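# Set cable runway's far end onto bracket between lugs

## Task

Place the far end of the cable runway so that it rests securely on the bracket, sitting between its lugs, then release it and move the arms away. It only counts if the runway stays there without any robot holding it up.

## Robot and tools

Robots: four identical i2rt Big YAM arms named arm1, arm2, arm3 and arm4. Each has six revolute joints, a two-finger gripper and a wrist camera. With joints 1 and 6 at 0 and the hand level and facing forward, the wrist camera sits above the hand, looking toward the fingertips. The hand can reach roughly 1.0 m from the joint-1 axis. Fixed room cameras are cam_high and cam_low. Wrist cameras are arm1_cam_wrist through arm4_cam_wrist.

Frames: there is one shared scene frame with its origin on the floor and +z up. The hand point is halfway between the fingertips. The hand's z axis runs along the fingers, and the fingers open and close along its y axis. Hand poses depend on each robot's actual foot pose, which is never printed.

Tool execute_actions(actions, cameras). actions is a list holding zero or one action. An action is an object keyed by robot name; each robot entry holds "joints", an object of absolute joint targets keyed by joint name. These are goal positions, not offsets. Any subset of arms and joints may be given; all listed motions begin at once and may finish at different moments. Keys and ranges:
- joint1_rad: -2.879 to 2.879 rad. Rotates the whole arm about its foot; positive is counter-clockwise viewed from above; at 0 the arm extends the way its foot faces.
- joint2_rad: 0 to 3.141 rad. Shoulder; 0 has the upper arm lying back roughly horizontal, increasing raises it and then brings it forward.
- joint3_rad: 0 to 3.019 rad. Elbow; 0 is fully folded onto the upper arm, larger opens it.
- joint4_rad: -1.692 to 1.57 rad. Hand pitch; positive tilts fingers up.
- joint5_rad: -1.57 to 1.57 rad. Hand yaw; positive swings toward the arm's right.
- joint6_rad: -2.094 to 2.094 rad. Hand roll; positive is clockwise as seen from behind the hand.
- gripper_m: 0 to 0.093 m, the fingertip gap (an absolute opening, not a force). Each finger pad can press about 50 to 62 N, some less.
Completion tolerances are ±0.045, ±0.14, ±0.09, ±0.055, ±0.03, ±0.035 rad and ±0.003 m respectively. An empty actions list just reports state and pictures. cameras picks which images come back: omitted, null or ["all"] gives every camera, [] gives none. Any unknown key, unknown camera, or out-of-range number rejects the whole call and nothing moves. Joints each move at their own rate, so the hand may sweep a wide path between postures.

Tool wait(seconds): 0 to 10 s; commands nothing, lets the scene run and returns state and images like an empty action.

Tool zoom_image(camera, region): enlarges part of a camera's most recent full image. region is [x0, y0, x1, y1] in integer pixels from the top-left corner, no more than 504 by 504.

Tool finished_scene(scene): ends the given scene (integer 1 or 2) after the robots keep the last command; irreversible. Its reply states success and gives the next task. Sending a reply without any tool call ends everything.

Reading results: each result has per-robot state, joint_positions, and a pictures line listing the cameras in image order. joint_status tells how each commanded motion finished:
- off_target: stopped short and may still be pushing toward the target.
- contact_stop or time_out: the old target is dropped and the joint holds where it halted, except that after time_out a joint may keep a target (at most 0.375, 0.375, 0.113, 0.225, 0.075, 0.3 rad from its position for joints 1 to 6) and keep pushing; on_its_own lists this, and the joint may move there if the path opens.
- not_followed, often with a cause line under "joint command not followed": a safety check blocked that arm's joint targets (self or arm-to-arm clearance); gripper commands still run. The arm may retry those targets with later actions until it receives passable ones. Calls with no action never show this line.
- on_its_own describes uncommanded joints; "held at" is the held target, not the actual position.
- limit_stop_at_motor_heat: follows a heat stop; resend the target, and don't read distance as contact.
If any result reports a stop, later execute_actions, wait and finished_scene calls in that same reply are skipped.

Things to avoid: the arms do not halt on contact and keep pressing, possibly hard. To relieve a push, command a joint to its reported position. Targets very near the current position may produce no movement. A joint carrying a load sags. Robots omitted from an action may still be driving toward earlier targets. A hard press between two robots fails and ends the run, and a hard collision may too; no state line reports robot contact, and the clearance check can react late and ignores fingers, gripper housings and wrist cameras. Contact involving the object does not count. Arms don't coordinate: if one stalls, others keep moving. Don't push anything out of the work area or onto the floor. Occasionally a loose object may get a small shove. Drops, slips, slams and hard pushes cost. Sustained loads warm motors; at 85 °C a MOTOR HOT warning appears, and at 100 °C that arm loses hold and falls (OVER-TEMPERATURE FAULT), so avoid long hard holds. Shorter robot motion is better. At the end, the runway must sit on the bracket between the lugs with every gripper open and clear.

Each tool is called after "Call:" by a JSON object that holds its "method" and its "body", one argument or row to a line.

## Session

I'll start by looking at the scene.

Call:
{"method": "execute_actions", "body": {
  "actions": []
}}

Scene clock: 0.00 s.
Motor temperatures (°C, as the motors report them): arm1=[33 31 31 33 32 33] | arm2=[31 31 31 34 34 33] | arm3=[32 33 33 32 31 33] | arm4=[34 33 32 33 34 34]
arm1.joint_positions: joint1_rad=-0.167 joint2_rad=+0.630 joint3_rad=+1.403 joint4_rad=-1.246 joint5_rad=-0.018 joint6_rad=+0.187 gripper_m=+0.094
arm1.joint_status: not commanded
arm1.hand: x=-0.9141 y=-0.2448 z=+1.3636 quat_wxyz=(-0.387, +0.428, -0.739, -0.347) (m; scene frame)
arm2.joint_positions: joint1_rad=+0.034 joint2_rad=+0.634 joint3_rad=+1.432 joint4_rad=-1.313 joint5_rad=+0.037 joint6_rad=+0.306 gripper_m=+0.094
arm2.joint_status: not commanded
arm2.hand: x=-0.3126 y=+0.2916 z=+1.3303 quat_wxyz=(-0.397, -0.706, -0.490, +0.321) (m; scene frame)
arm3.joint_positions: joint1_rad=-0.217 joint2_rad=+0.568 joint3_rad=+1.374 joint4_rad=-1.504 joint5_rad=-0.155 joint6_rad=-0.163 gripper_m=+0.095
arm3.joint_status: not commanded
arm3.hand: x=+0.6078 y=-0.3464 z=+1.3043 quat_wxyz=(-0.276, +0.698, -0.576, -0.324) (m; scene frame)
arm4.joint_positions: joint1_rad=+0.006 joint2_rad=+0.575 joint3_rad=+1.407 joint4_rad=-1.144 joint5_rad=+0.149 joint6_rad=-0.048 gripper_m=+0.095
arm4.joint_status: not commanded
arm4.hand: x=+1.2182 y=+0.2651 z=+1.4080 quat_wxyz=(-0.384, -0.559, -0.585, +0.445) (m; scene frame)
pictures: arm1_cam_wrist, arm2_cam_wrist, arm3_cam_wrist, arm4_cam_wrist, cam_high, cam_low
Images, in order (width x height): arm1_cam_wrist 504x504, arm2_cam_wrist 504x504, arm3_cam_wrist 504x504, arm4_cam_wrist 504x504, cam_high 896x504, cam_low 896x504.

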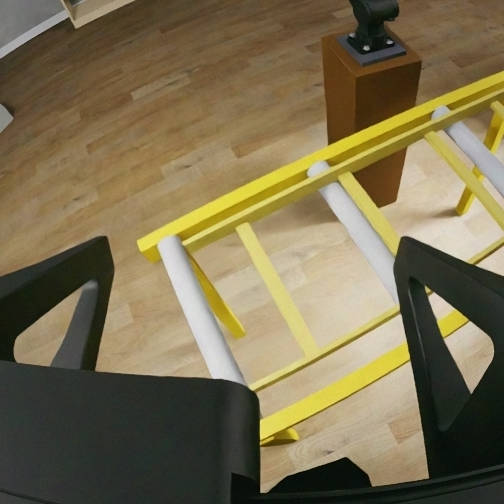

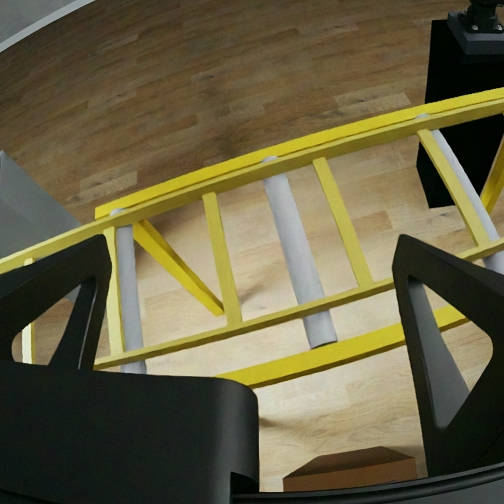

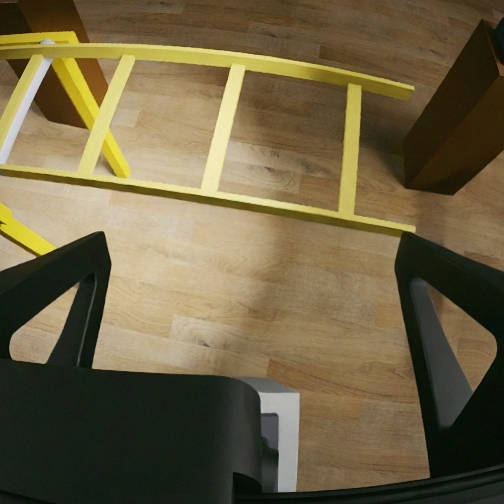

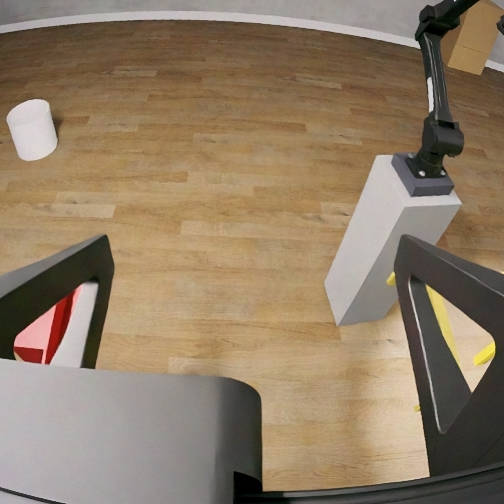

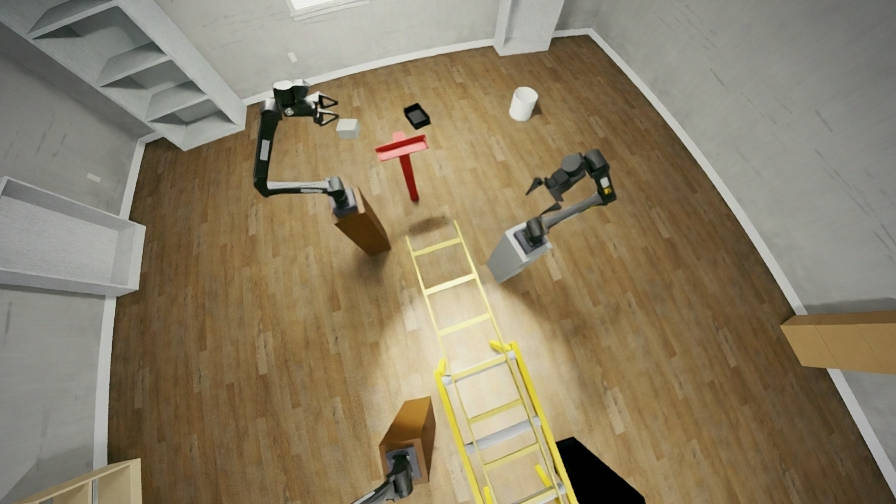

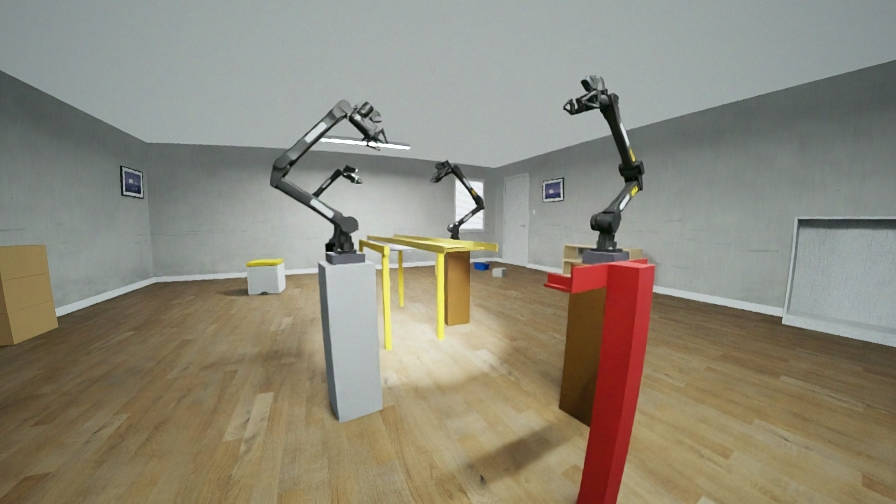

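Call:
{"method": "zoom_image", "body": {
  "camera": "cam_high",
  "region": [250, 70, 650, 400]
}}

Call:
{"method": "zoom_image", "body": {
  "camera": "cam_low",
  "region": [300, 180, 700, 380]
}}

Region (250, 70, 650, 400) of cam_high's 896x504 image, scaled by 1.260, with more detail than that image has; it fills the top 416 rows of this view, and the rest is white.

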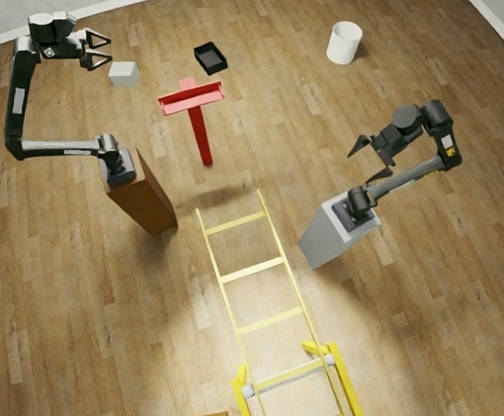

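Region (300, 180, 700, 380) of cam_low's 896x504 image, scaled by 1.260, with more detail than that image has.

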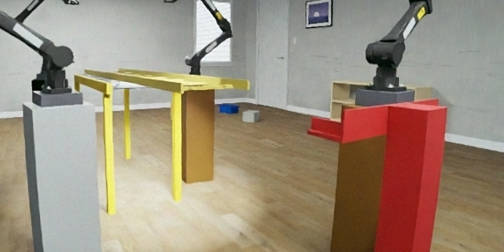

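Call:
{"method": "execute_actions", "body": {
  "actions": [
    {"arm4": {"joints": {"joint1_rad": 0.9}}, "arm3": {"joints": {"joint2_rad": 0.9}}, "arm1": {"joints": {"joint3_rad": 1.0}}, "arm2": {"joints": {"joint4_rad": -0.8}}}
  ],
  "cameras": ["arm4_cam_wrist", "arm3_cam_wrist"]
}}

Scene clock: 41.77 s.
Motor temperatures (°C, as the motors report them): arm1=[33 31 39 33 32 33] | arm2=[31 31 37 34 34 33] | arm3=[32 33 39 32 31 33] | arm4=[34 33 39 33 34 34]
arm1.joint_positions: joint1_rad=-0.167 joint2_rad=+0.631 joint3_rad=+1.007 joint4_rad=-1.246 joint5_rad=-0.018 joint6_rad=+0.187 gripper_m=+0.094
arm1.joint_status: all done
arm1.hand: x=-0.9088 y=-0.2245 z=+1.1617 quat_wxyz=(-0.251, +0.469, -0.814, -0.232) (m; scene frame)
arm2.joint_positions: joint1_rad=+0.034 joint2_rad=+0.634 joint3_rad=+1.432 joint4_rad=-0.824 joint5_rad=+0.037 joint6_rad=+0.306 gripper_m=+0.094
arm2.joint_status: all done
arm2.hand: x=-0.3133 y=+0.2615 z=+1.4456 quat_wxyz=(-0.553, -0.587, -0.401, +0.436) (m; scene frame)
arm3.joint_positions: joint1_rad=-0.217 joint2_rad=+0.894 joint3_rad=+1.374 joint4_rad=-1.504 joint5_rad=-0.155 joint6_rad=-0.163 gripper_m=+0.095
arm3.joint_status: all done
arm3.hand: x=+0.6111 y=-0.2341 z=+1.2299 quat_wxyz=(-0.155, +0.733, -0.621, -0.231) (m; scene frame)
arm4.joint_positions: joint1_rad=+0.896 joint2_rad=+0.575 joint3_rad=+1.407 joint4_rad=-1.144 joint5_rad=+0.149 joint6_rad=-0.048 gripper_m=+0.095
arm4.joint_status: all done
arm4.hand: x=+1.3990 y=+0.3499 z=+1.4085 quat_wxyz=(-0.540, -0.254, -0.767, +0.235) (m; scene frame)
pictures: arm3_cam_wrist, arm4_cam_wrist
Images, in order (width x height): arm3_cam_wrist 504x504, arm4_cam_wrist 504x504.

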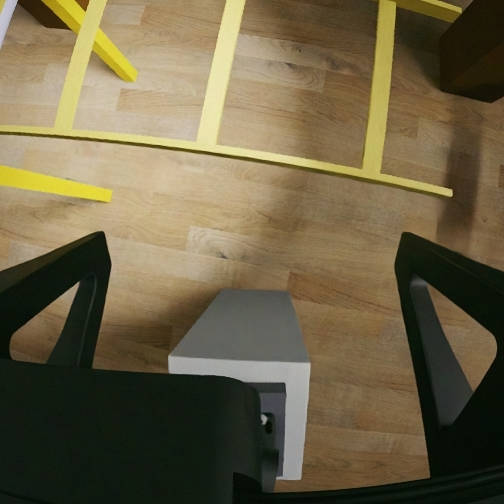

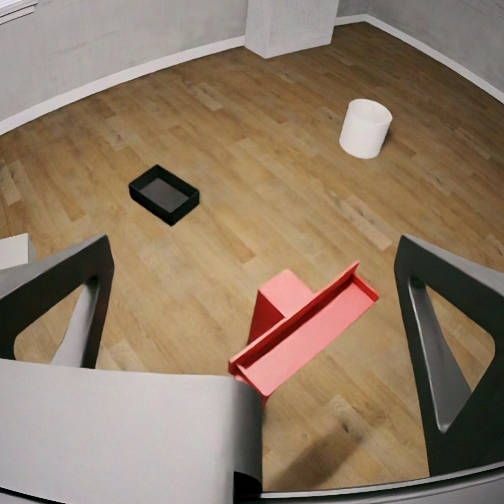

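Call:
{"method": "execute_actions", "body": {
  "actions": [
    {"arm4": {"joints": {"joint1_rad": 0.75, "joint2_rad": 1.6, "joint3_rad": 1.75, "joint4_rad": -1.68, "joint5_rad": 0, "joint6_rad": 0}}, "arm3": {"joints": {"joint1_rad": -0.6, "joint2_rad": 1.2, "joint3_rad": 1.35, "joint4_rad": -1.68, "joint5_rad": 0, "joint6_rad": 0}}}
  ],
  "cameras": ["arm4_cam_wrist", "arm3_cam_wrist", "cam_high"]
}}

Scene clock: 90.10 s.
Motor temperatures (°C, as the motors report them): arm1=[33 31 40 33 32 33] | arm2=[31 31 39 35 34 33] | arm3=[32 33 43 32 31 33] | arm4=[34 33 41 34 34 34]
arm1.joint_positions: joint1_rad=-0.167 joint2_rad=+0.631 joint3_rad=+1.007 joint4_rad=-1.246 joint5_rad=-0.018 joint6_rad=+0.187 gripper_m=+0.094
arm1.joint_status: not commanded
arm1.hand: x=-0.9088 y=-0.2245 z=+1.1617 quat_wxyz=(-0.251, +0.469, -0.814, -0.232) (m; scene frame)
arm2.joint_positions: joint1_rad=+0.034 joint2_rad=+0.634 joint3_rad=+1.432 joint4_rad=-0.824 joint5_rad=+0.037 joint6_rad=+0.306 gripper_m=+0.094
arm2.joint_status: not commanded
arm2.hand: x=-0.3133 y=+0.2615 z=+1.4456 quat_wxyz=(-0.553, -0.587, -0.401, +0.436) (m; scene frame)
arm3.joint_positions: joint1_rad=-0.599 joint2_rad=+1.199 joint3_rad=+1.342 joint4_rad=-1.670 joint5_rad=-0.001 joint6_rad=-0.010 gripper_m=+0.095
arm3.joint_status: all done
arm3.hand: x=+0.7614 y=-0.2314 z=+1.1086 quat_wxyz=(-0.012, +0.548, -0.836, -0.014) (m; scene frame)
arm4.joint_positions: joint1_rad=+0.754 joint2_rad=+1.624 joint3_rad=+1.726 joint4_rad=-1.663 joint5_rad=+0.002 joint6_rad=-0.016 gripper_m=+0.095
arm4.joint_status: all done
arm4.hand: x=+1.5902 y=+0.1743 z=+1.1053 quat_wxyz=(-0.004, -0.344, -0.939, +0.001) (m; scene frame)
pictures: arm3_cam_wrist, arm4_cam_wrist, cam_high
Images, in order (width x height): arm3_cam_wrist 504x504, arm4_cam_wrist 504x504, cam_high 896x504.

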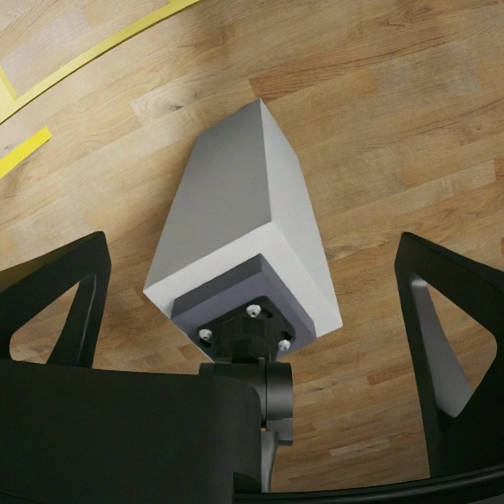

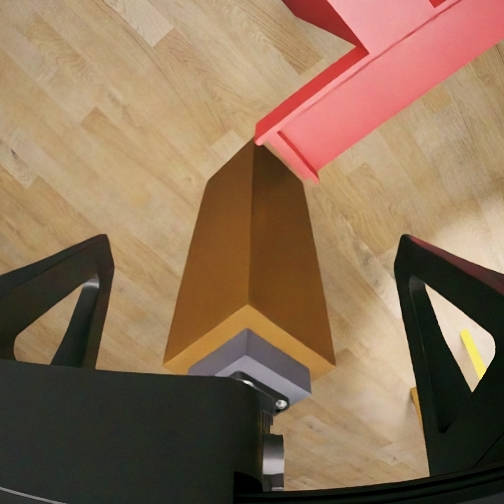

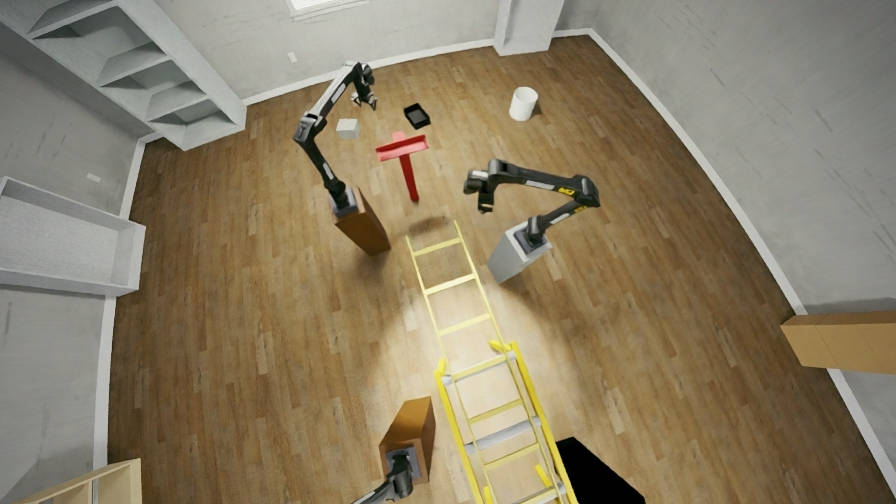

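Call:
{"method": "execute_actions", "body": {
  "actions": [
    {"arm4": {"joints": {"joint1_rad": -0.8, "joint2_rad": 1.975, "joint3_rad": 2.068, "joint4_rad": -1.664, "joint5_rad": 0, "joint6_rad": -0.9}}, "arm3": {"joints": {"joint1_rad": -0.2, "joint2_rad": 0.5, "joint3_rad": 1.2, "joint4_rad": -1.3}}}
  ],
  "cameras": ["arm4_cam_wrist", "cam_high", "cam_low"]
}}

Scene clock: 133.13 s.
Motor temperatures (°C, as the motors report them): arm1=[33 31 41 33 32 33] | arm2=[31 31 41 35 34 33] | arm3=[32 34 43 32 31 33] | arm4=[34 39 45 33 34 34]
arm1.joint_positions: joint1_rad=-0.167 joint2_rad=+0.631 joint3_rad=+1.007 joint4_rad=-1.246 joint5_rad=-0.018 joint6_rad=+0.187 gripper_m=+0.094
arm1.joint_status: not commanded
arm1.hand: x=-0.9088 y=-0.2245 z=+1.1617 quat_wxyz=(-0.251, +0.469, -0.814, -0.232) (m; scene frame)
arm2.joint_positions: joint1_rad=+0.034 joint2_rad=+0.634 joint3_rad=+1.432 joint4_rad=-0.824 joint5_rad=+0.037 joint6_rad=+0.306 gripper_m=+0.094
arm2.joint_status: not commanded
arm2.hand: x=-0.3133 y=+0.2615 z=+1.4456 quat_wxyz=(-0.553, -0.587, -0.401, +0.436) (m; scene frame)
arm3.joint_positions: joint1_rad=-0.208 joint2_rad=+0.499 joint3_rad=+1.194 joint4_rad=-1.318 joint5_rad=-0.001 joint6_rad=-0.008 gripper_m=+0.095
arm3.joint_status: all done
arm3.hand: x=+0.6326 y=-0.3232 z=+1.2663 quat_wxyz=(-0.323, +0.622, -0.638, -0.320) (m; scene frame)
arm4.joint_positions: joint1_rad=-0.804 joint2_rad=+2.007 joint3_rad=+2.018 joint4_rad=-1.663 joint5_rad=+0.002 joint6_rad=-0.884 gripper_m=+0.095
arm4.joint_status: all done
arm4.hand: x=+0.8269 y=+0.0386 z=+1.0101 quat_wxyz=(+0.002, -0.641, -0.767, -0.043) (m; scene frame)
pictures: arm4_cam_wrist, cam_high, cam_low
Images, in order (width x height): arm4_cam_wrist 504x504, cam_high 896x504, cam_low 896x504.

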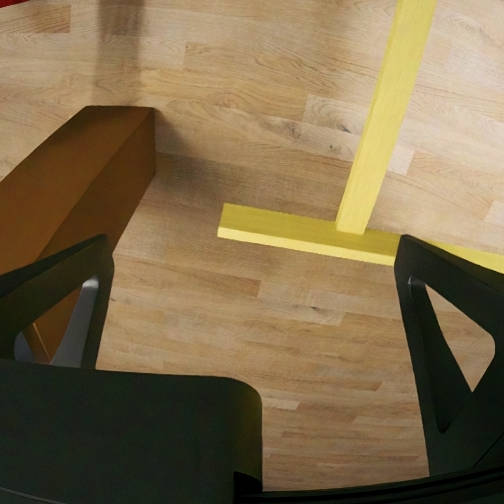

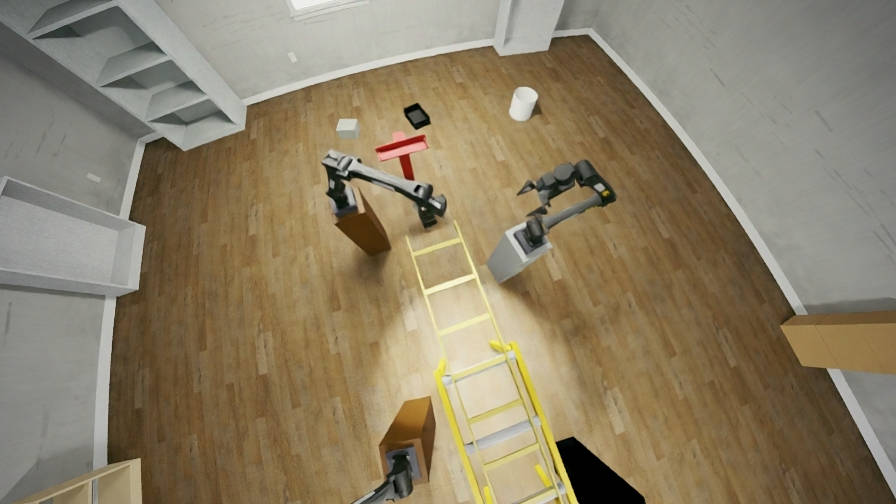

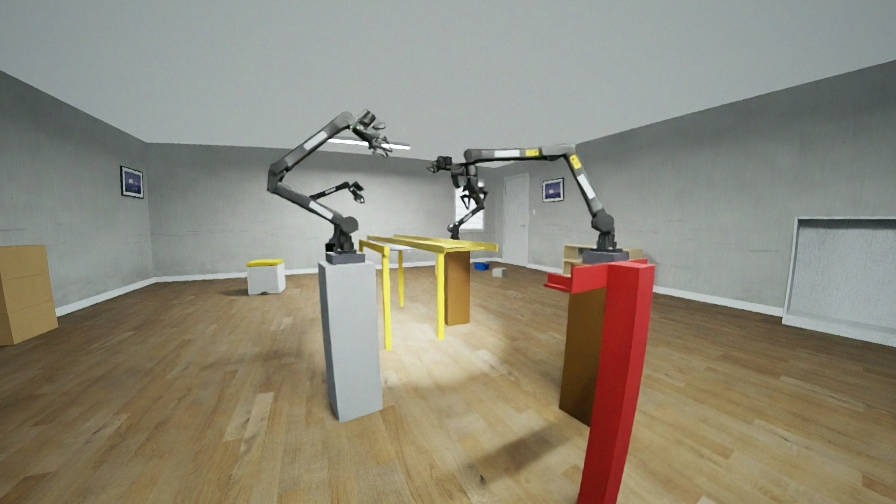

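Call:
{"method": "execute_actions", "body": {
  "actions": [
    {"arm4": {"joints": {"joint1_rad": -0.89, "joint2_rad": 2.10, "joint3_rad": 2.26, "joint4_rad": -1.69, "joint5_rad": 0, "joint6_rad": -0.8}}}
  ],
  "cameras": ["arm4_cam_wrist"]
}}

Scene clock: 154.23 s.
Motor temperatures (°C, as the motors report them): arm1=[33 31 42 33 32 33] | arm2=[31 31 41 35 34 33] | arm3=[32 33 43 32 31 33] | arm4=[34 43 48 33 34 34]
arm1.joint_positions: joint1_rad=-0.167 joint2_rad=+0.631 joint3_rad=+1.007 joint4_rad=-1.246 joint5_rad=-0.018 joint6_rad=+0.187 gripper_m=+0.094
arm1.joint_status: not commanded
arm1.hand: x=-0.9088 y=-0.2245 z=+1.1617 quat_wxyz=(-0.251, +0.469, -0.814, -0.232) (m; scene frame)
arm2.joint_positions: joint1_rad=+0.034 joint2_rad=+0.634 joint3_rad=+1.432 joint4_rad=-0.824 joint5_rad=+0.037 joint6_rad=+0.306 gripper_m=+0.094
arm2.joint_status: not commanded
arm2.hand: x=-0.3133 y=+0.2615 z=+1.4456 quat_wxyz=(-0.553, -0.587, -0.401, +0.436) (m; scene frame)
arm3.joint_positions: joint1_rad=-0.208 joint2_rad=+0.499 joint3_rad=+1.194 joint4_rad=-1.318 joint5_rad=-0.001 joint6_rad=-0.008 gripper_m=+0.095
arm3.joint_status: not commanded
arm3.hand: x=+0.6326 y=-0.3232 z=+1.2663 quat_wxyz=(-0.323, +0.622, -0.638, -0.320) (m; scene frame)
arm4.joint_positions: joint1_rad=-0.892 joint2_rad=+2.079 joint3_rad=+2.196 joint4_rad=-1.676 joint5_rad=+0.000 joint6_rad=-0.816 gripper_m=+0.095
arm4.joint_status: all done
arm4.hand: x=+0.7581 y=+0.0447 z=+1.0330 quat_wxyz=(+0.002, -0.699, -0.715, +0.004) (m; scene frame)
pictures: arm4_cam_wrist
Images, in order (width x height): arm4_cam_wrist 504x504.

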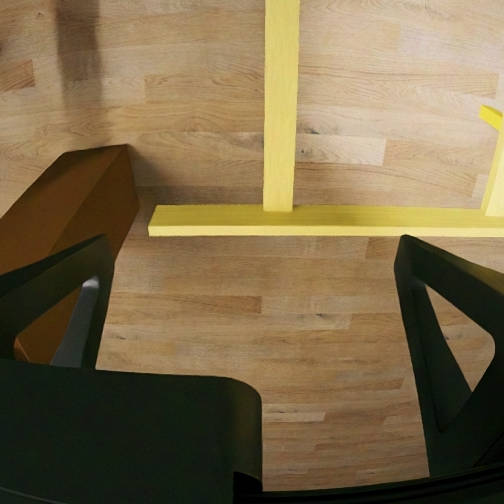

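Call:
{"method": "execute_actions", "body": {
  "actions": [
    {"arm4": {"joints": {"joint1_rad": -0.91, "joint2_rad": 2.08, "joint3_rad": 1.98, "joint4_rad": -1.41, "joint5_rad": 0, "joint6_rad": -0.8}}}
  ],
  "cameras": ["arm4_cam_wrist", "cam_low"]
}}

Scene clock: 161.73 s.
Motor temperatures (°C, as the motors report them): arm1=[33 31 42 33 32 33] | arm2=[31 31 41 35 34 33] | arm3=[32 33 43 32 31 33] | arm4=[34 43 49 33 34 34]
arm1.joint_positions: joint1_rad=-0.167 joint2_rad=+0.631 joint3_rad=+1.007 joint4_rad=-1.246 joint5_rad=-0.018 joint6_rad=+0.187 gripper_m=+0.094
arm1.joint_status: not commanded
arm1.hand: x=-0.9088 y=-0.2245 z=+1.1617 quat_wxyz=(-0.251, +0.469, -0.814, -0.232) (m; scene frame)
arm2.joint_positions: joint1_rad=+0.034 joint2_rad=+0.634 joint3_rad=+1.432 joint4_rad=-0.824 joint5_rad=+0.037 joint6_rad=+0.306 gripper_m=+0.094
arm2.joint_status: not commanded
arm2.hand: x=-0.3133 y=+0.2615 z=+1.4456 quat_wxyz=(-0.553, -0.587, -0.401, +0.436) (m; scene frame)
arm3.joint_positions: joint1_rad=-0.208 joint2_rad=+0.499 joint3_rad=+1.194 joint4_rad=-1.318 joint5_rad=-0.001 joint6_rad=-0.008 gripper_m=+0.095
arm3.joint_status: not commanded
arm3.hand: x=+0.6326 y=-0.3232 z=+1.2663 quat_wxyz=(-0.323, +0.622, -0.638, -0.320) (m; scene frame)
arm4.joint_positions: joint1_rad=-0.906 joint2_rad=+2.082 joint3_rad=+1.972 joint4_rad=-1.430 joint5_rad=+0.000 joint6_rad=-0.815 gripper_m=+0.095
arm4.joint_status: all done
arm4.hand: x=+0.7477 y=+0.0478 z=+0.9458 quat_wxyz=(+0.002, -0.704, -0.710, +0.013) (m; scene frame)
pictures: arm4_cam_wrist, cam_low
Images, in order (width x height): arm4_cam_wrist 504x504, cam_low 896x504.

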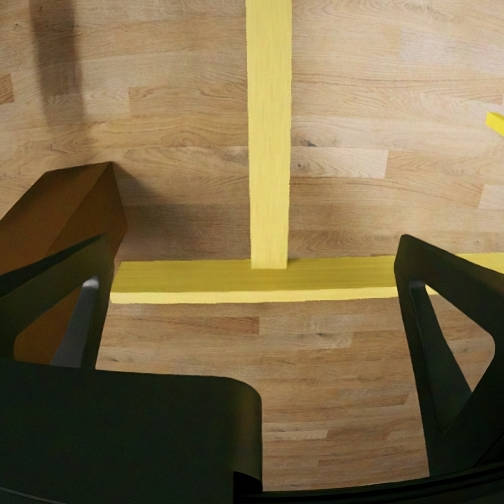

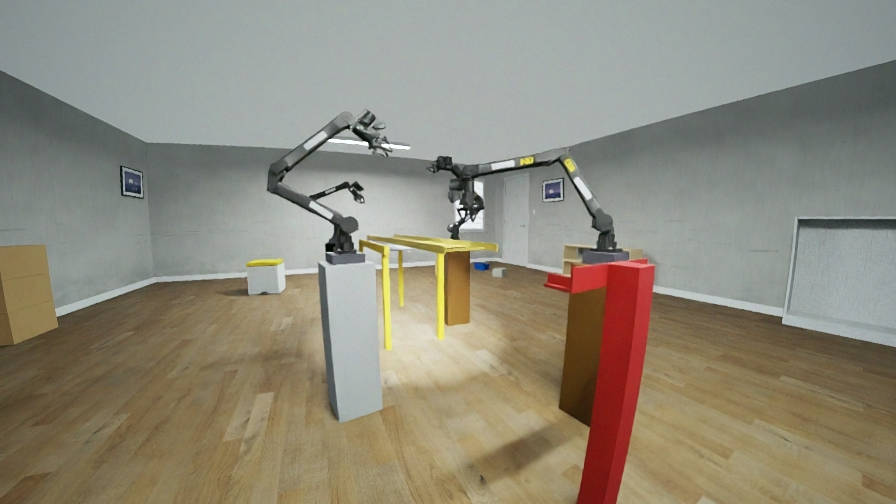

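Call:
{"method": "execute_actions", "body": {
  "actions": [
    {"arm4": {"joints": {"joint1_rad": -0.91, "joint2_rad": 2.09, "joint3_rad": 1.72, "joint4_rad": -1.15, "joint5_rad": 0, "joint6_rad": -0.8}}}
  ],
  "cameras": ["arm4_cam_wrist", "cam_low"]
}}

Scene clock: 170.03 s.
Motor temperatures (°C, as the motors report them): arm1=[33 31 42 33 32 33] | arm2=[31 31 42 35 34 33] | arm3=[32 33 43 32 31 33] | arm4=[34 44 47 33 34 34]
arm1.joint_positions: joint1_rad=-0.167 joint2_rad=+0.631 joint3_rad=+1.007 joint4_rad=-1.246 joint5_rad=-0.018 joint6_rad=+0.187 gripper_m=+0.094
arm1.joint_status: not commanded
arm1.hand: x=-0.9088 y=-0.2245 z=+1.1617 quat_wxyz=(-0.251, +0.469, -0.814, -0.232) (m; scene frame)
arm2.joint_positions: joint1_rad=+0.034 joint2_rad=+0.634 joint3_rad=+1.432 joint4_rad=-0.824 joint5_rad=+0.037 joint6_rad=+0.306 gripper_m=+0.094
arm2.joint_status: not commanded
arm2.hand: x=-0.3133 y=+0.2615 z=+1.4456 quat_wxyz=(-0.553, -0.587, -0.401, +0.436) (m; scene frame)
arm3.joint_positions: joint1_rad=-0.208 joint2_rad=+0.499 joint3_rad=+1.194 joint4_rad=-1.318 joint5_rad=-0.001 joint6_rad=-0.008 gripper_m=+0.095
arm3.joint_status: not commanded
arm3.hand: x=+0.6326 y=-0.3232 z=+1.2663 quat_wxyz=(-0.323, +0.622, -0.638, -0.320) (m; scene frame)
arm4.joint_positions: joint1_rad=-0.906 joint2_rad=+2.088 joint3_rad=+1.713 joint4_rad=-1.169 joint5_rad=+0.000 joint6_rad=-0.815 gripper_m=+0.095
arm4.joint_status: all done
arm4.hand: x=+0.7648 y=+0.0645 z=+0.8463 quat_wxyz=(+0.002, -0.704, -0.710, +0.011) (m; scene frame)
pictures: arm4_cam_wrist, cam_low
Images, in order (width x height): arm4_cam_wrist 504x504, cam_low 896x504.

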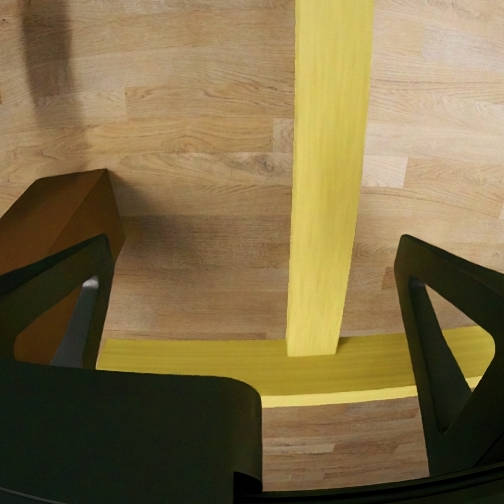

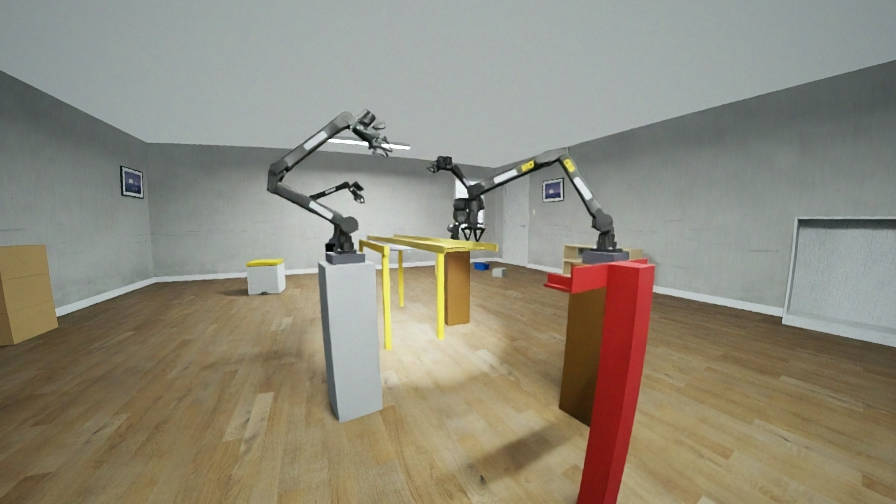

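Call:
{"method": "execute_actions", "body": {
  "actions": [
    {"arm4": {"joints": {"joint1_rad": -0.93, "joint2_rad": 2.19, "joint3_rad": 1.79, "joint4_rad": -1.12, "joint5_rad": 0, "joint6_rad": -0.8}}}
  ],
  "cameras": ["arm4_cam_wrist", "cam_low"]
}}

Scene clock: 178.33 s.
Motor temperatures (°C, as the motors report them): arm1=[33 31 42 33 32 33] | arm2=[31 31 42 35 34 33] | arm3=[32 33 43 32 31 33] | arm4=[34 44 46 33 34 34]
arm1.joint_positions: joint1_rad=-0.167 joint2_rad=+0.631 joint3_rad=+1.007 joint4_rad=-1.246 joint5_rad=-0.018 joint6_rad=+0.187 gripper_m=+0.094
arm1.joint_status: not commanded
arm1.hand: x=-0.9088 y=-0.2245 z=+1.1617 quat_wxyz=(-0.251, +0.469, -0.814, -0.232) (m; scene frame)
arm2.joint_positions: joint1_rad=+0.034 joint2_rad=+0.634 joint3_rad=+1.432 joint4_rad=-0.824 joint5_rad=+0.037 joint6_rad=+0.306 gripper_m=+0.094
arm2.joint_status: not commanded
arm2.hand: x=-0.3133 y=+0.2615 z=+1.4456 quat_wxyz=(-0.553, -0.587, -0.401, +0.436) (m; scene frame)
arm3.joint_positions: joint1_rad=-0.208 joint2_rad=+0.499 joint3_rad=+1.194 joint4_rad=-1.318 joint5_rad=-0.001 joint6_rad=-0.008 gripper_m=+0.095
arm3.joint_status: not commanded
arm3.hand: x=+0.6326 y=-0.3232 z=+1.2663 quat_wxyz=(-0.323, +0.622, -0.638, -0.320) (m; scene frame)
arm4.joint_positions: joint1_rad=-0.928 joint2_rad=+2.189 joint3_rad=+1.743 joint4_rad=-1.136 joint5_rad=+0.000 joint6_rad=-0.815 gripper_m=+0.095
arm4.joint_status: all done
arm4.hand: x=+0.7489 y=+0.0691 z=+0.7950 quat_wxyz=(+0.001, -0.712, -0.702, -0.008) (m; scene frame)
pictures: arm4_cam_wrist, cam_low
Images, in order (width x height): arm4_cam_wrist 504x504, cam_low 896x504.

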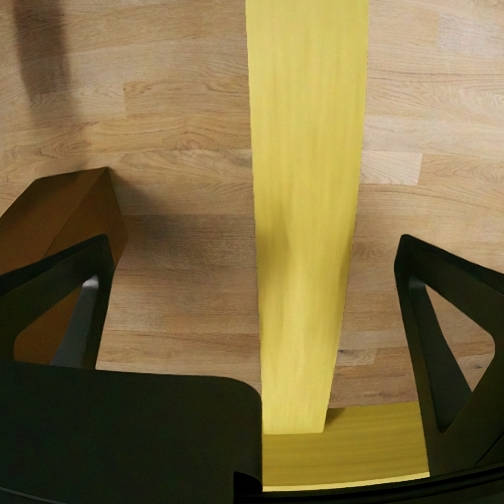

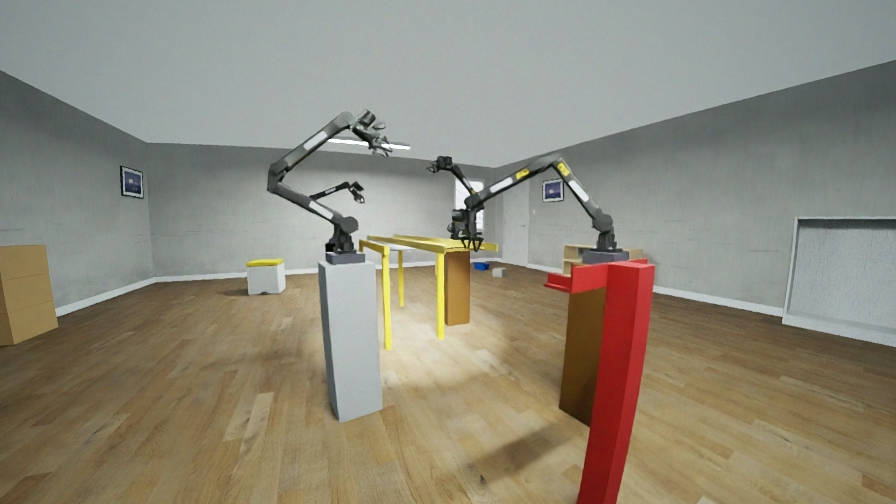

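The rung is between the fingers. Closing the gripper.

Call:
{"method": "execute_actions", "body": {
  "actions": [
    {"arm4": {"joints": {"gripper_m": 0.0}}}
  ],
  "cameras": ["arm4_cam_wrist"]
}}

Scene clock: 181.20 s.
Motor temperatures (°C, as the motors report them): arm1=[33 31 42 33 32 33] | arm2=[31 31 42 35 34 33] | arm3=[32 33 43 32 31 33] | arm4=[34 44 47 33 34 34]
arm1.joint_positions: joint1_rad=-0.167 joint2_rad=+0.631 joint3_rad=+1.007 joint4_rad=-1.246 joint5_rad=-0.018 joint6_rad=+0.187 gripper_m=+0.094
arm1.joint_status: not commanded
arm1.hand: x=-0.9088 y=-0.2245 z=+1.1617 quat_wxyz=(-0.251, +0.469, -0.814, -0.232) (m; scene frame)
arm2.joint_positions: joint1_rad=+0.034 joint2_rad=+0.634 joint3_rad=+1.432 joint4_rad=-0.824 joint5_rad=+0.037 joint6_rad=+0.306 gripper_m=+0.094
arm2.joint_status: not commanded
arm2.hand: x=-0.3133 y=+0.2615 z=+1.4456 quat_wxyz=(-0.553, -0.587, -0.401, +0.436) (m; scene frame)
arm3.joint_positions: joint1_rad=-0.208 joint2_rad=+0.499 joint3_rad=+1.194 joint4_rad=-1.318 joint5_rad=-0.001 joint6_rad=-0.008 gripper_m=+0.095
arm3.joint_status: not commanded
arm3.hand: x=+0.6326 y=-0.3232 z=+1.2663 quat_wxyz=(-0.323, +0.622, -0.638, -0.320) (m; scene frame)
arm4.joint_positions: joint1_rad=-0.934 joint2_rad=+2.192 joint3_rad=+1.749 joint4_rad=-1.120 joint5_rad=+0.004 joint6_rad=-0.834 gripper_m=+0.025
arm4.joint_status: gripper_m off_target (ended at +0.025, target +0.000)
arm4.hand: x=+0.7413 y=+0.0685 z=+0.7954 quat_wxyz=(+0.004, -0.707, -0.707, +0.002) (m; scene frame)
pictures: arm4_cam_wrist
Images, in order (width x height): arm4_cam_wrist 504x504.

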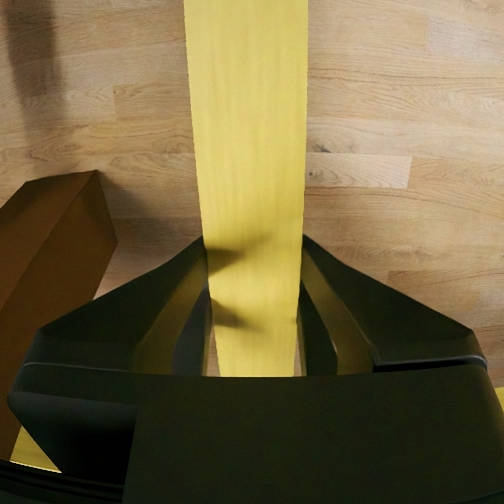

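Call:
{"method": "execute_actions", "body": {
  "actions": [
    {"arm4": {"joints": {"joint1_rad": -0.934, "joint2_rad": 2.12, "joint3_rad": 1.83, "joint4_rad": -1.237, "joint5_rad": 0, "joint6_rad": -0.834}}}
  ],
  "cameras": ["cam_low"]
}}

Scene clock: 205.30 s.
Motor temperatures (°C, as the motors report them): arm1=[33 31 43 33 32 33] | arm2=[31 31 42 35 34 33] | arm3=[32 33 43 32 31 33] | arm4=[34 46 48 33 34 34]
arm1.joint_positions: joint1_rad=-0.167 joint2_rad=+0.631 joint3_rad=+1.007 joint4_rad=-1.246 joint5_rad=-0.018 joint6_rad=+0.187 gripper_m=+0.094
arm1.joint_status: not commanded
arm1.hand: x=-0.9088 y=-0.2245 z=+1.1617 quat_wxyz=(-0.251, +0.469, -0.814, -0.232) (m; scene frame)
arm2.joint_positions: joint1_rad=+0.034 joint2_rad=+0.634 joint3_rad=+1.432 joint4_rad=-0.824 joint5_rad=+0.037 joint6_rad=+0.306 gripper_m=+0.094
arm2.joint_status: not commanded
arm2.hand: x=-0.3133 y=+0.2615 z=+1.4456 quat_wxyz=(-0.553, -0.587, -0.401, +0.436) (m; scene frame)
arm3.joint_positions: joint1_rad=-0.208 joint2_rad=+0.499 joint3_rad=+1.194 joint4_rad=-1.318 joint5_rad=-0.001 joint6_rad=-0.008 gripper_m=+0.095
arm3.joint_status: not commanded
arm3.hand: x=+0.6326 y=-0.3232 z=+1.2663 quat_wxyz=(-0.323, +0.622, -0.638, -0.320) (m; scene frame)
arm4.joint_positions: joint1_rad=-0.920 joint2_rad=+2.192 joint3_rad=+1.754 joint4_rad=-1.190 joint5_rad=+0.003 joint6_rad=-0.844 gripper_m=+0.025
arm4.joint_status: all done
arm4.hand: x=+0.7588 y=+0.0717 z=+0.7976 quat_wxyz=(+0.002, -0.698, -0.715, -0.030) (m; scene frame)
pictures: cam_low
Images, in order (width x height): cam_low 896x504.

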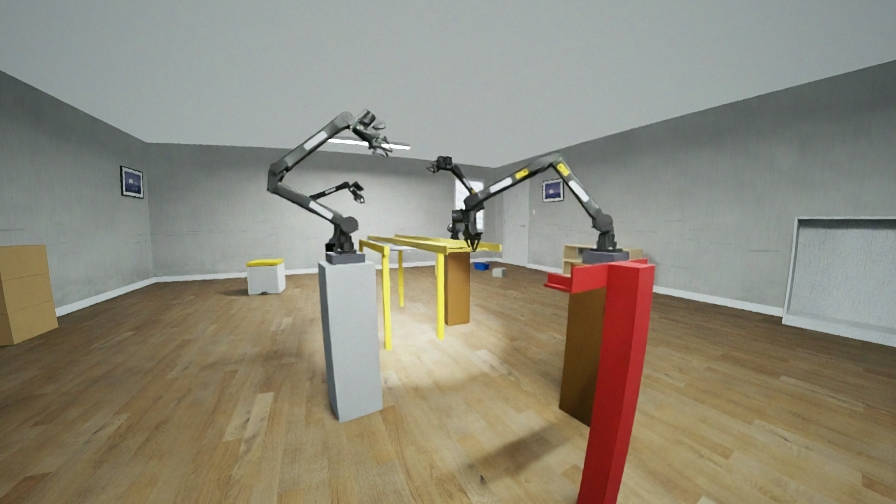

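Call:
{"method": "execute_actions", "body": {
  "actions": [
    {"arm4": {"joints": {"joint1_rad": -0.66, "joint2_rad": 1.81, "joint3_rad": 1.28, "joint4_rad": -1.04, "joint5_rad": 0, "joint6_rad": -0.56}}}
  ],
  "cameras": ["cam_low", "cam_high"]
}}

Scene clock: 212.27 s.
Motor temperatures (°C, as the motors report them): arm1=[33 31 43 33 32 33] | arm2=[31 31 43 35 34 33] | arm3=[32 33 43 32 31 33] | arm4=[34 48 50 33 34 34]
arm1.joint_positions: joint1_rad=-0.167 joint2_rad=+0.631 joint3_rad=+1.007 joint4_rad=-1.246 joint5_rad=-0.018 joint6_rad=+0.187 gripper_m=+0.094
arm1.joint_status: not commanded
arm1.hand: x=-0.9088 y=-0.2245 z=+1.1617 quat_wxyz=(-0.251, +0.469, -0.814, -0.232) (m; scene frame)
arm2.joint_positions: joint1_rad=+0.034 joint2_rad=+0.634 joint3_rad=+1.432 joint4_rad=-0.824 joint5_rad=+0.037 joint6_rad=+0.306 gripper_m=+0.094
arm2.joint_status: not commanded
arm2.hand: x=-0.3133 y=+0.2615 z=+1.4456 quat_wxyz=(-0.553, -0.587, -0.401, +0.436) (m; scene frame)
arm3.joint_positions: joint1_rad=-0.208 joint2_rad=+0.499 joint3_rad=+1.194 joint4_rad=-1.318 joint5_rad=-0.001 joint6_rad=-0.008 gripper_m=+0.095
arm3.joint_status: not commanded
arm3.hand: x=+0.6326 y=-0.3232 z=+1.2663 quat_wxyz=(-0.323, +0.622, -0.638, -0.320) (m; scene frame)
arm4.joint_positions: joint1_rad=-0.661 joint2_rad=+1.889 joint3_rad=+1.226 joint4_rad=-1.029 joint5_rad=+0.006 joint6_rad=-0.603 gripper_m=+0.025
arm4.joint_status: joint6_rad off_target (ended at -0.603, target -0.560); the others done
arm4.hand: x=+0.9652 y=+0.0977 z=+0.7961 quat_wxyz=(+0.016, -0.691, -0.720, -0.060) (m; scene frame)
pictures: cam_high, cam_low
Images, in order (width x height): cam_high 896x504, cam_low 896x504.

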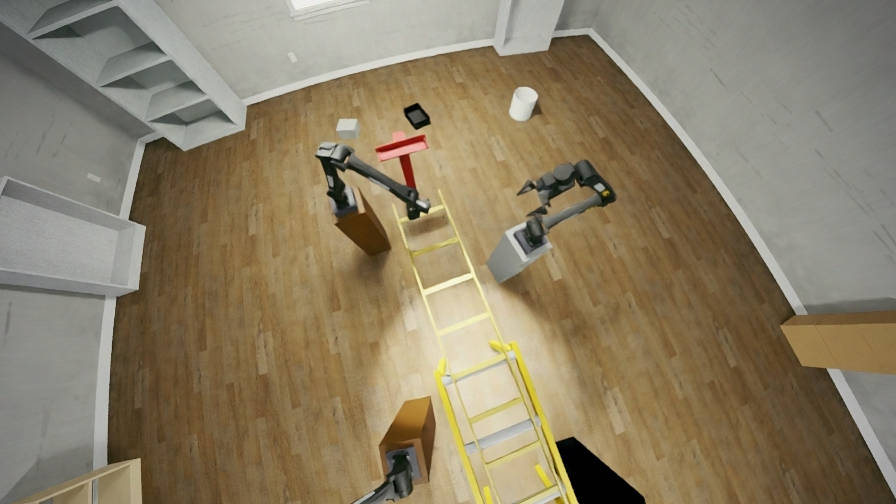

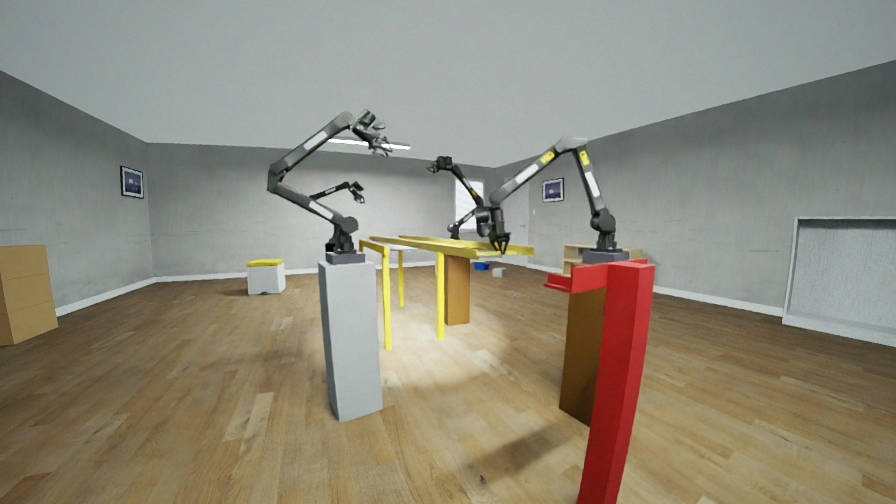

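Call:
{"method": "execute_actions", "body": {
  "actions": [
    {"arm4": {"joints": {"joint1_rad": -0.097, "joint2_rad": 1.58, "joint3_rad": 1.10, "joint4_rad": -0.95, "joint5_rad": 0, "joint6_rad": 0.0}}}
  ],
  "cameras": ["cam_low", "cam_high", "arm4_cam_wrist"]
}}

Scene clock: 219.10 s.
Motor temperatures (°C, as the motors report them): arm1=[33 31 43 33 32 33] | arm2=[31 31 43 35 34 33] | arm3=[32 33 44 32 31 33] | arm4=[34 49 49 33 35 34]
arm1.joint_positions: joint1_rad=-0.167 joint2_rad=+0.631 joint3_rad=+1.007 joint4_rad=-1.246 joint5_rad=-0.018 joint6_rad=+0.187 gripper_m=+0.094
arm1.joint_status: not commanded
arm1.hand: x=-0.9088 y=-0.2245 z=+1.1617 quat_wxyz=(-0.251, +0.469, -0.814, -0.232) (m; scene frame)
arm2.joint_positions: joint1_rad=+0.034 joint2_rad=+0.634 joint3_rad=+1.432 joint4_rad=-0.824 joint5_rad=+0.037 joint6_rad=+0.306 gripper_m=+0.094
arm2.joint_status: not commanded
arm2.hand: x=-0.3133 y=+0.2615 z=+1.4456 quat_wxyz=(-0.553, -0.587, -0.401, +0.436) (m; scene frame)
arm3.joint_positions: joint1_rad=-0.208 joint2_rad=+0.499 joint3_rad=+1.194 joint4_rad=-1.318 joint5_rad=-0.001 joint6_rad=-0.008 gripper_m=+0.095
arm3.joint_status: not commanded
arm3.hand: x=+0.6326 y=-0.3232 z=+1.2663 quat_wxyz=(-0.323, +0.622, -0.638, -0.320) (m; scene frame)
arm4.joint_positions: joint1_rad=-0.087 joint2_rad=+1.748 joint3_rad=+1.028 joint4_rad=-0.929 joint5_rad=+0.007 joint6_rad=-0.007 gripper_m=+0.025
arm4.joint_status: joint2_rad time_out (moved -0.141 of -0.309); the others done
arm4.on_its_own: joint2_rad reads +1.748 and still pushes toward +1.580 since a time_out
arm4.hand: x=+1.2235 y=+0.0768 z=+0.8005 quat_wxyz=(+0.032, -0.700, -0.713, -0.027) (m; scene frame)
pictures: arm4_cam_wrist, cam_high, cam_low
Images, in order (width x height): arm4_cam_wrist 504x504, cam_high 896x504, cam_low 896x504.

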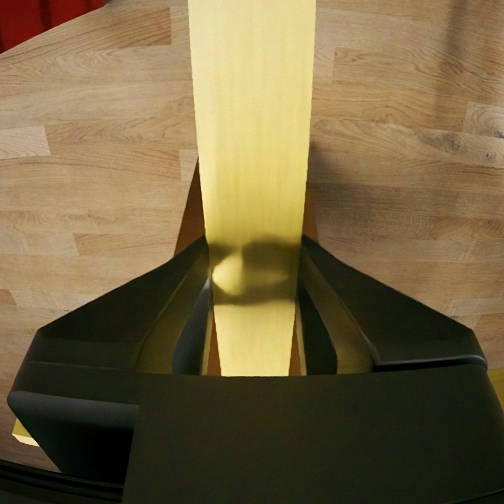

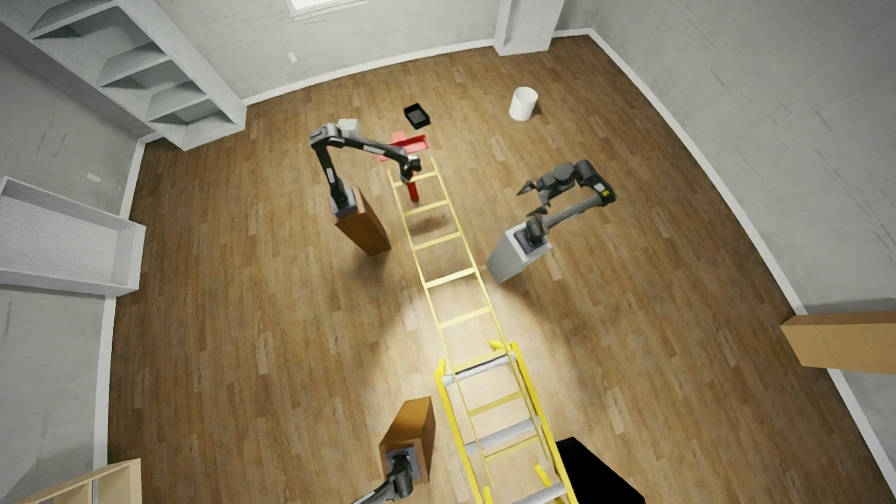

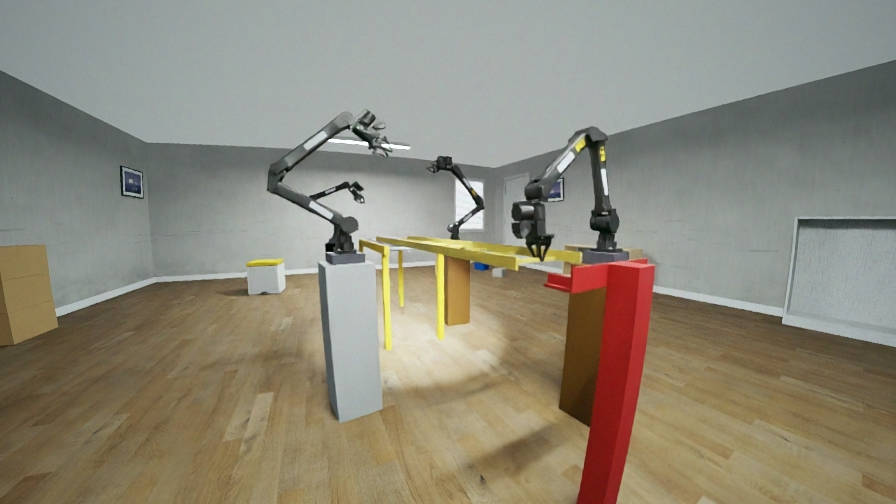

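Call:
{"method": "zoom_image", "body": {
  "camera": "cam_low",
  "region": [470, 200, 690, 320]
}}

Call:
{"method": "zoom_image", "body": {
  "camera": "cam_high",
  "region": [340, 110, 480, 220]
}}

Region (470, 200, 690, 320) of cam_low's 896x504 image, scaled by 2.291, with more detail than that image has; it fills the top 275 rows of this view, and the rest is white.

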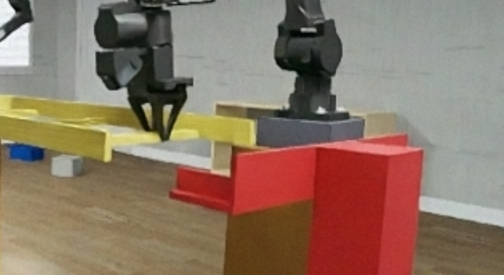

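Region (340, 110, 480, 220) of cam_high's 896x504 image, scaled by 3.600, with more detail than that image has; it fills the top 396 rows of this view, and the rest is white.

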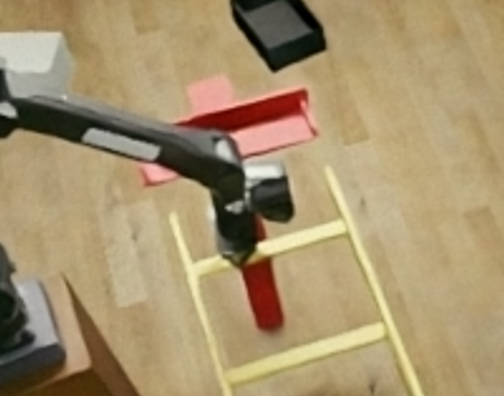

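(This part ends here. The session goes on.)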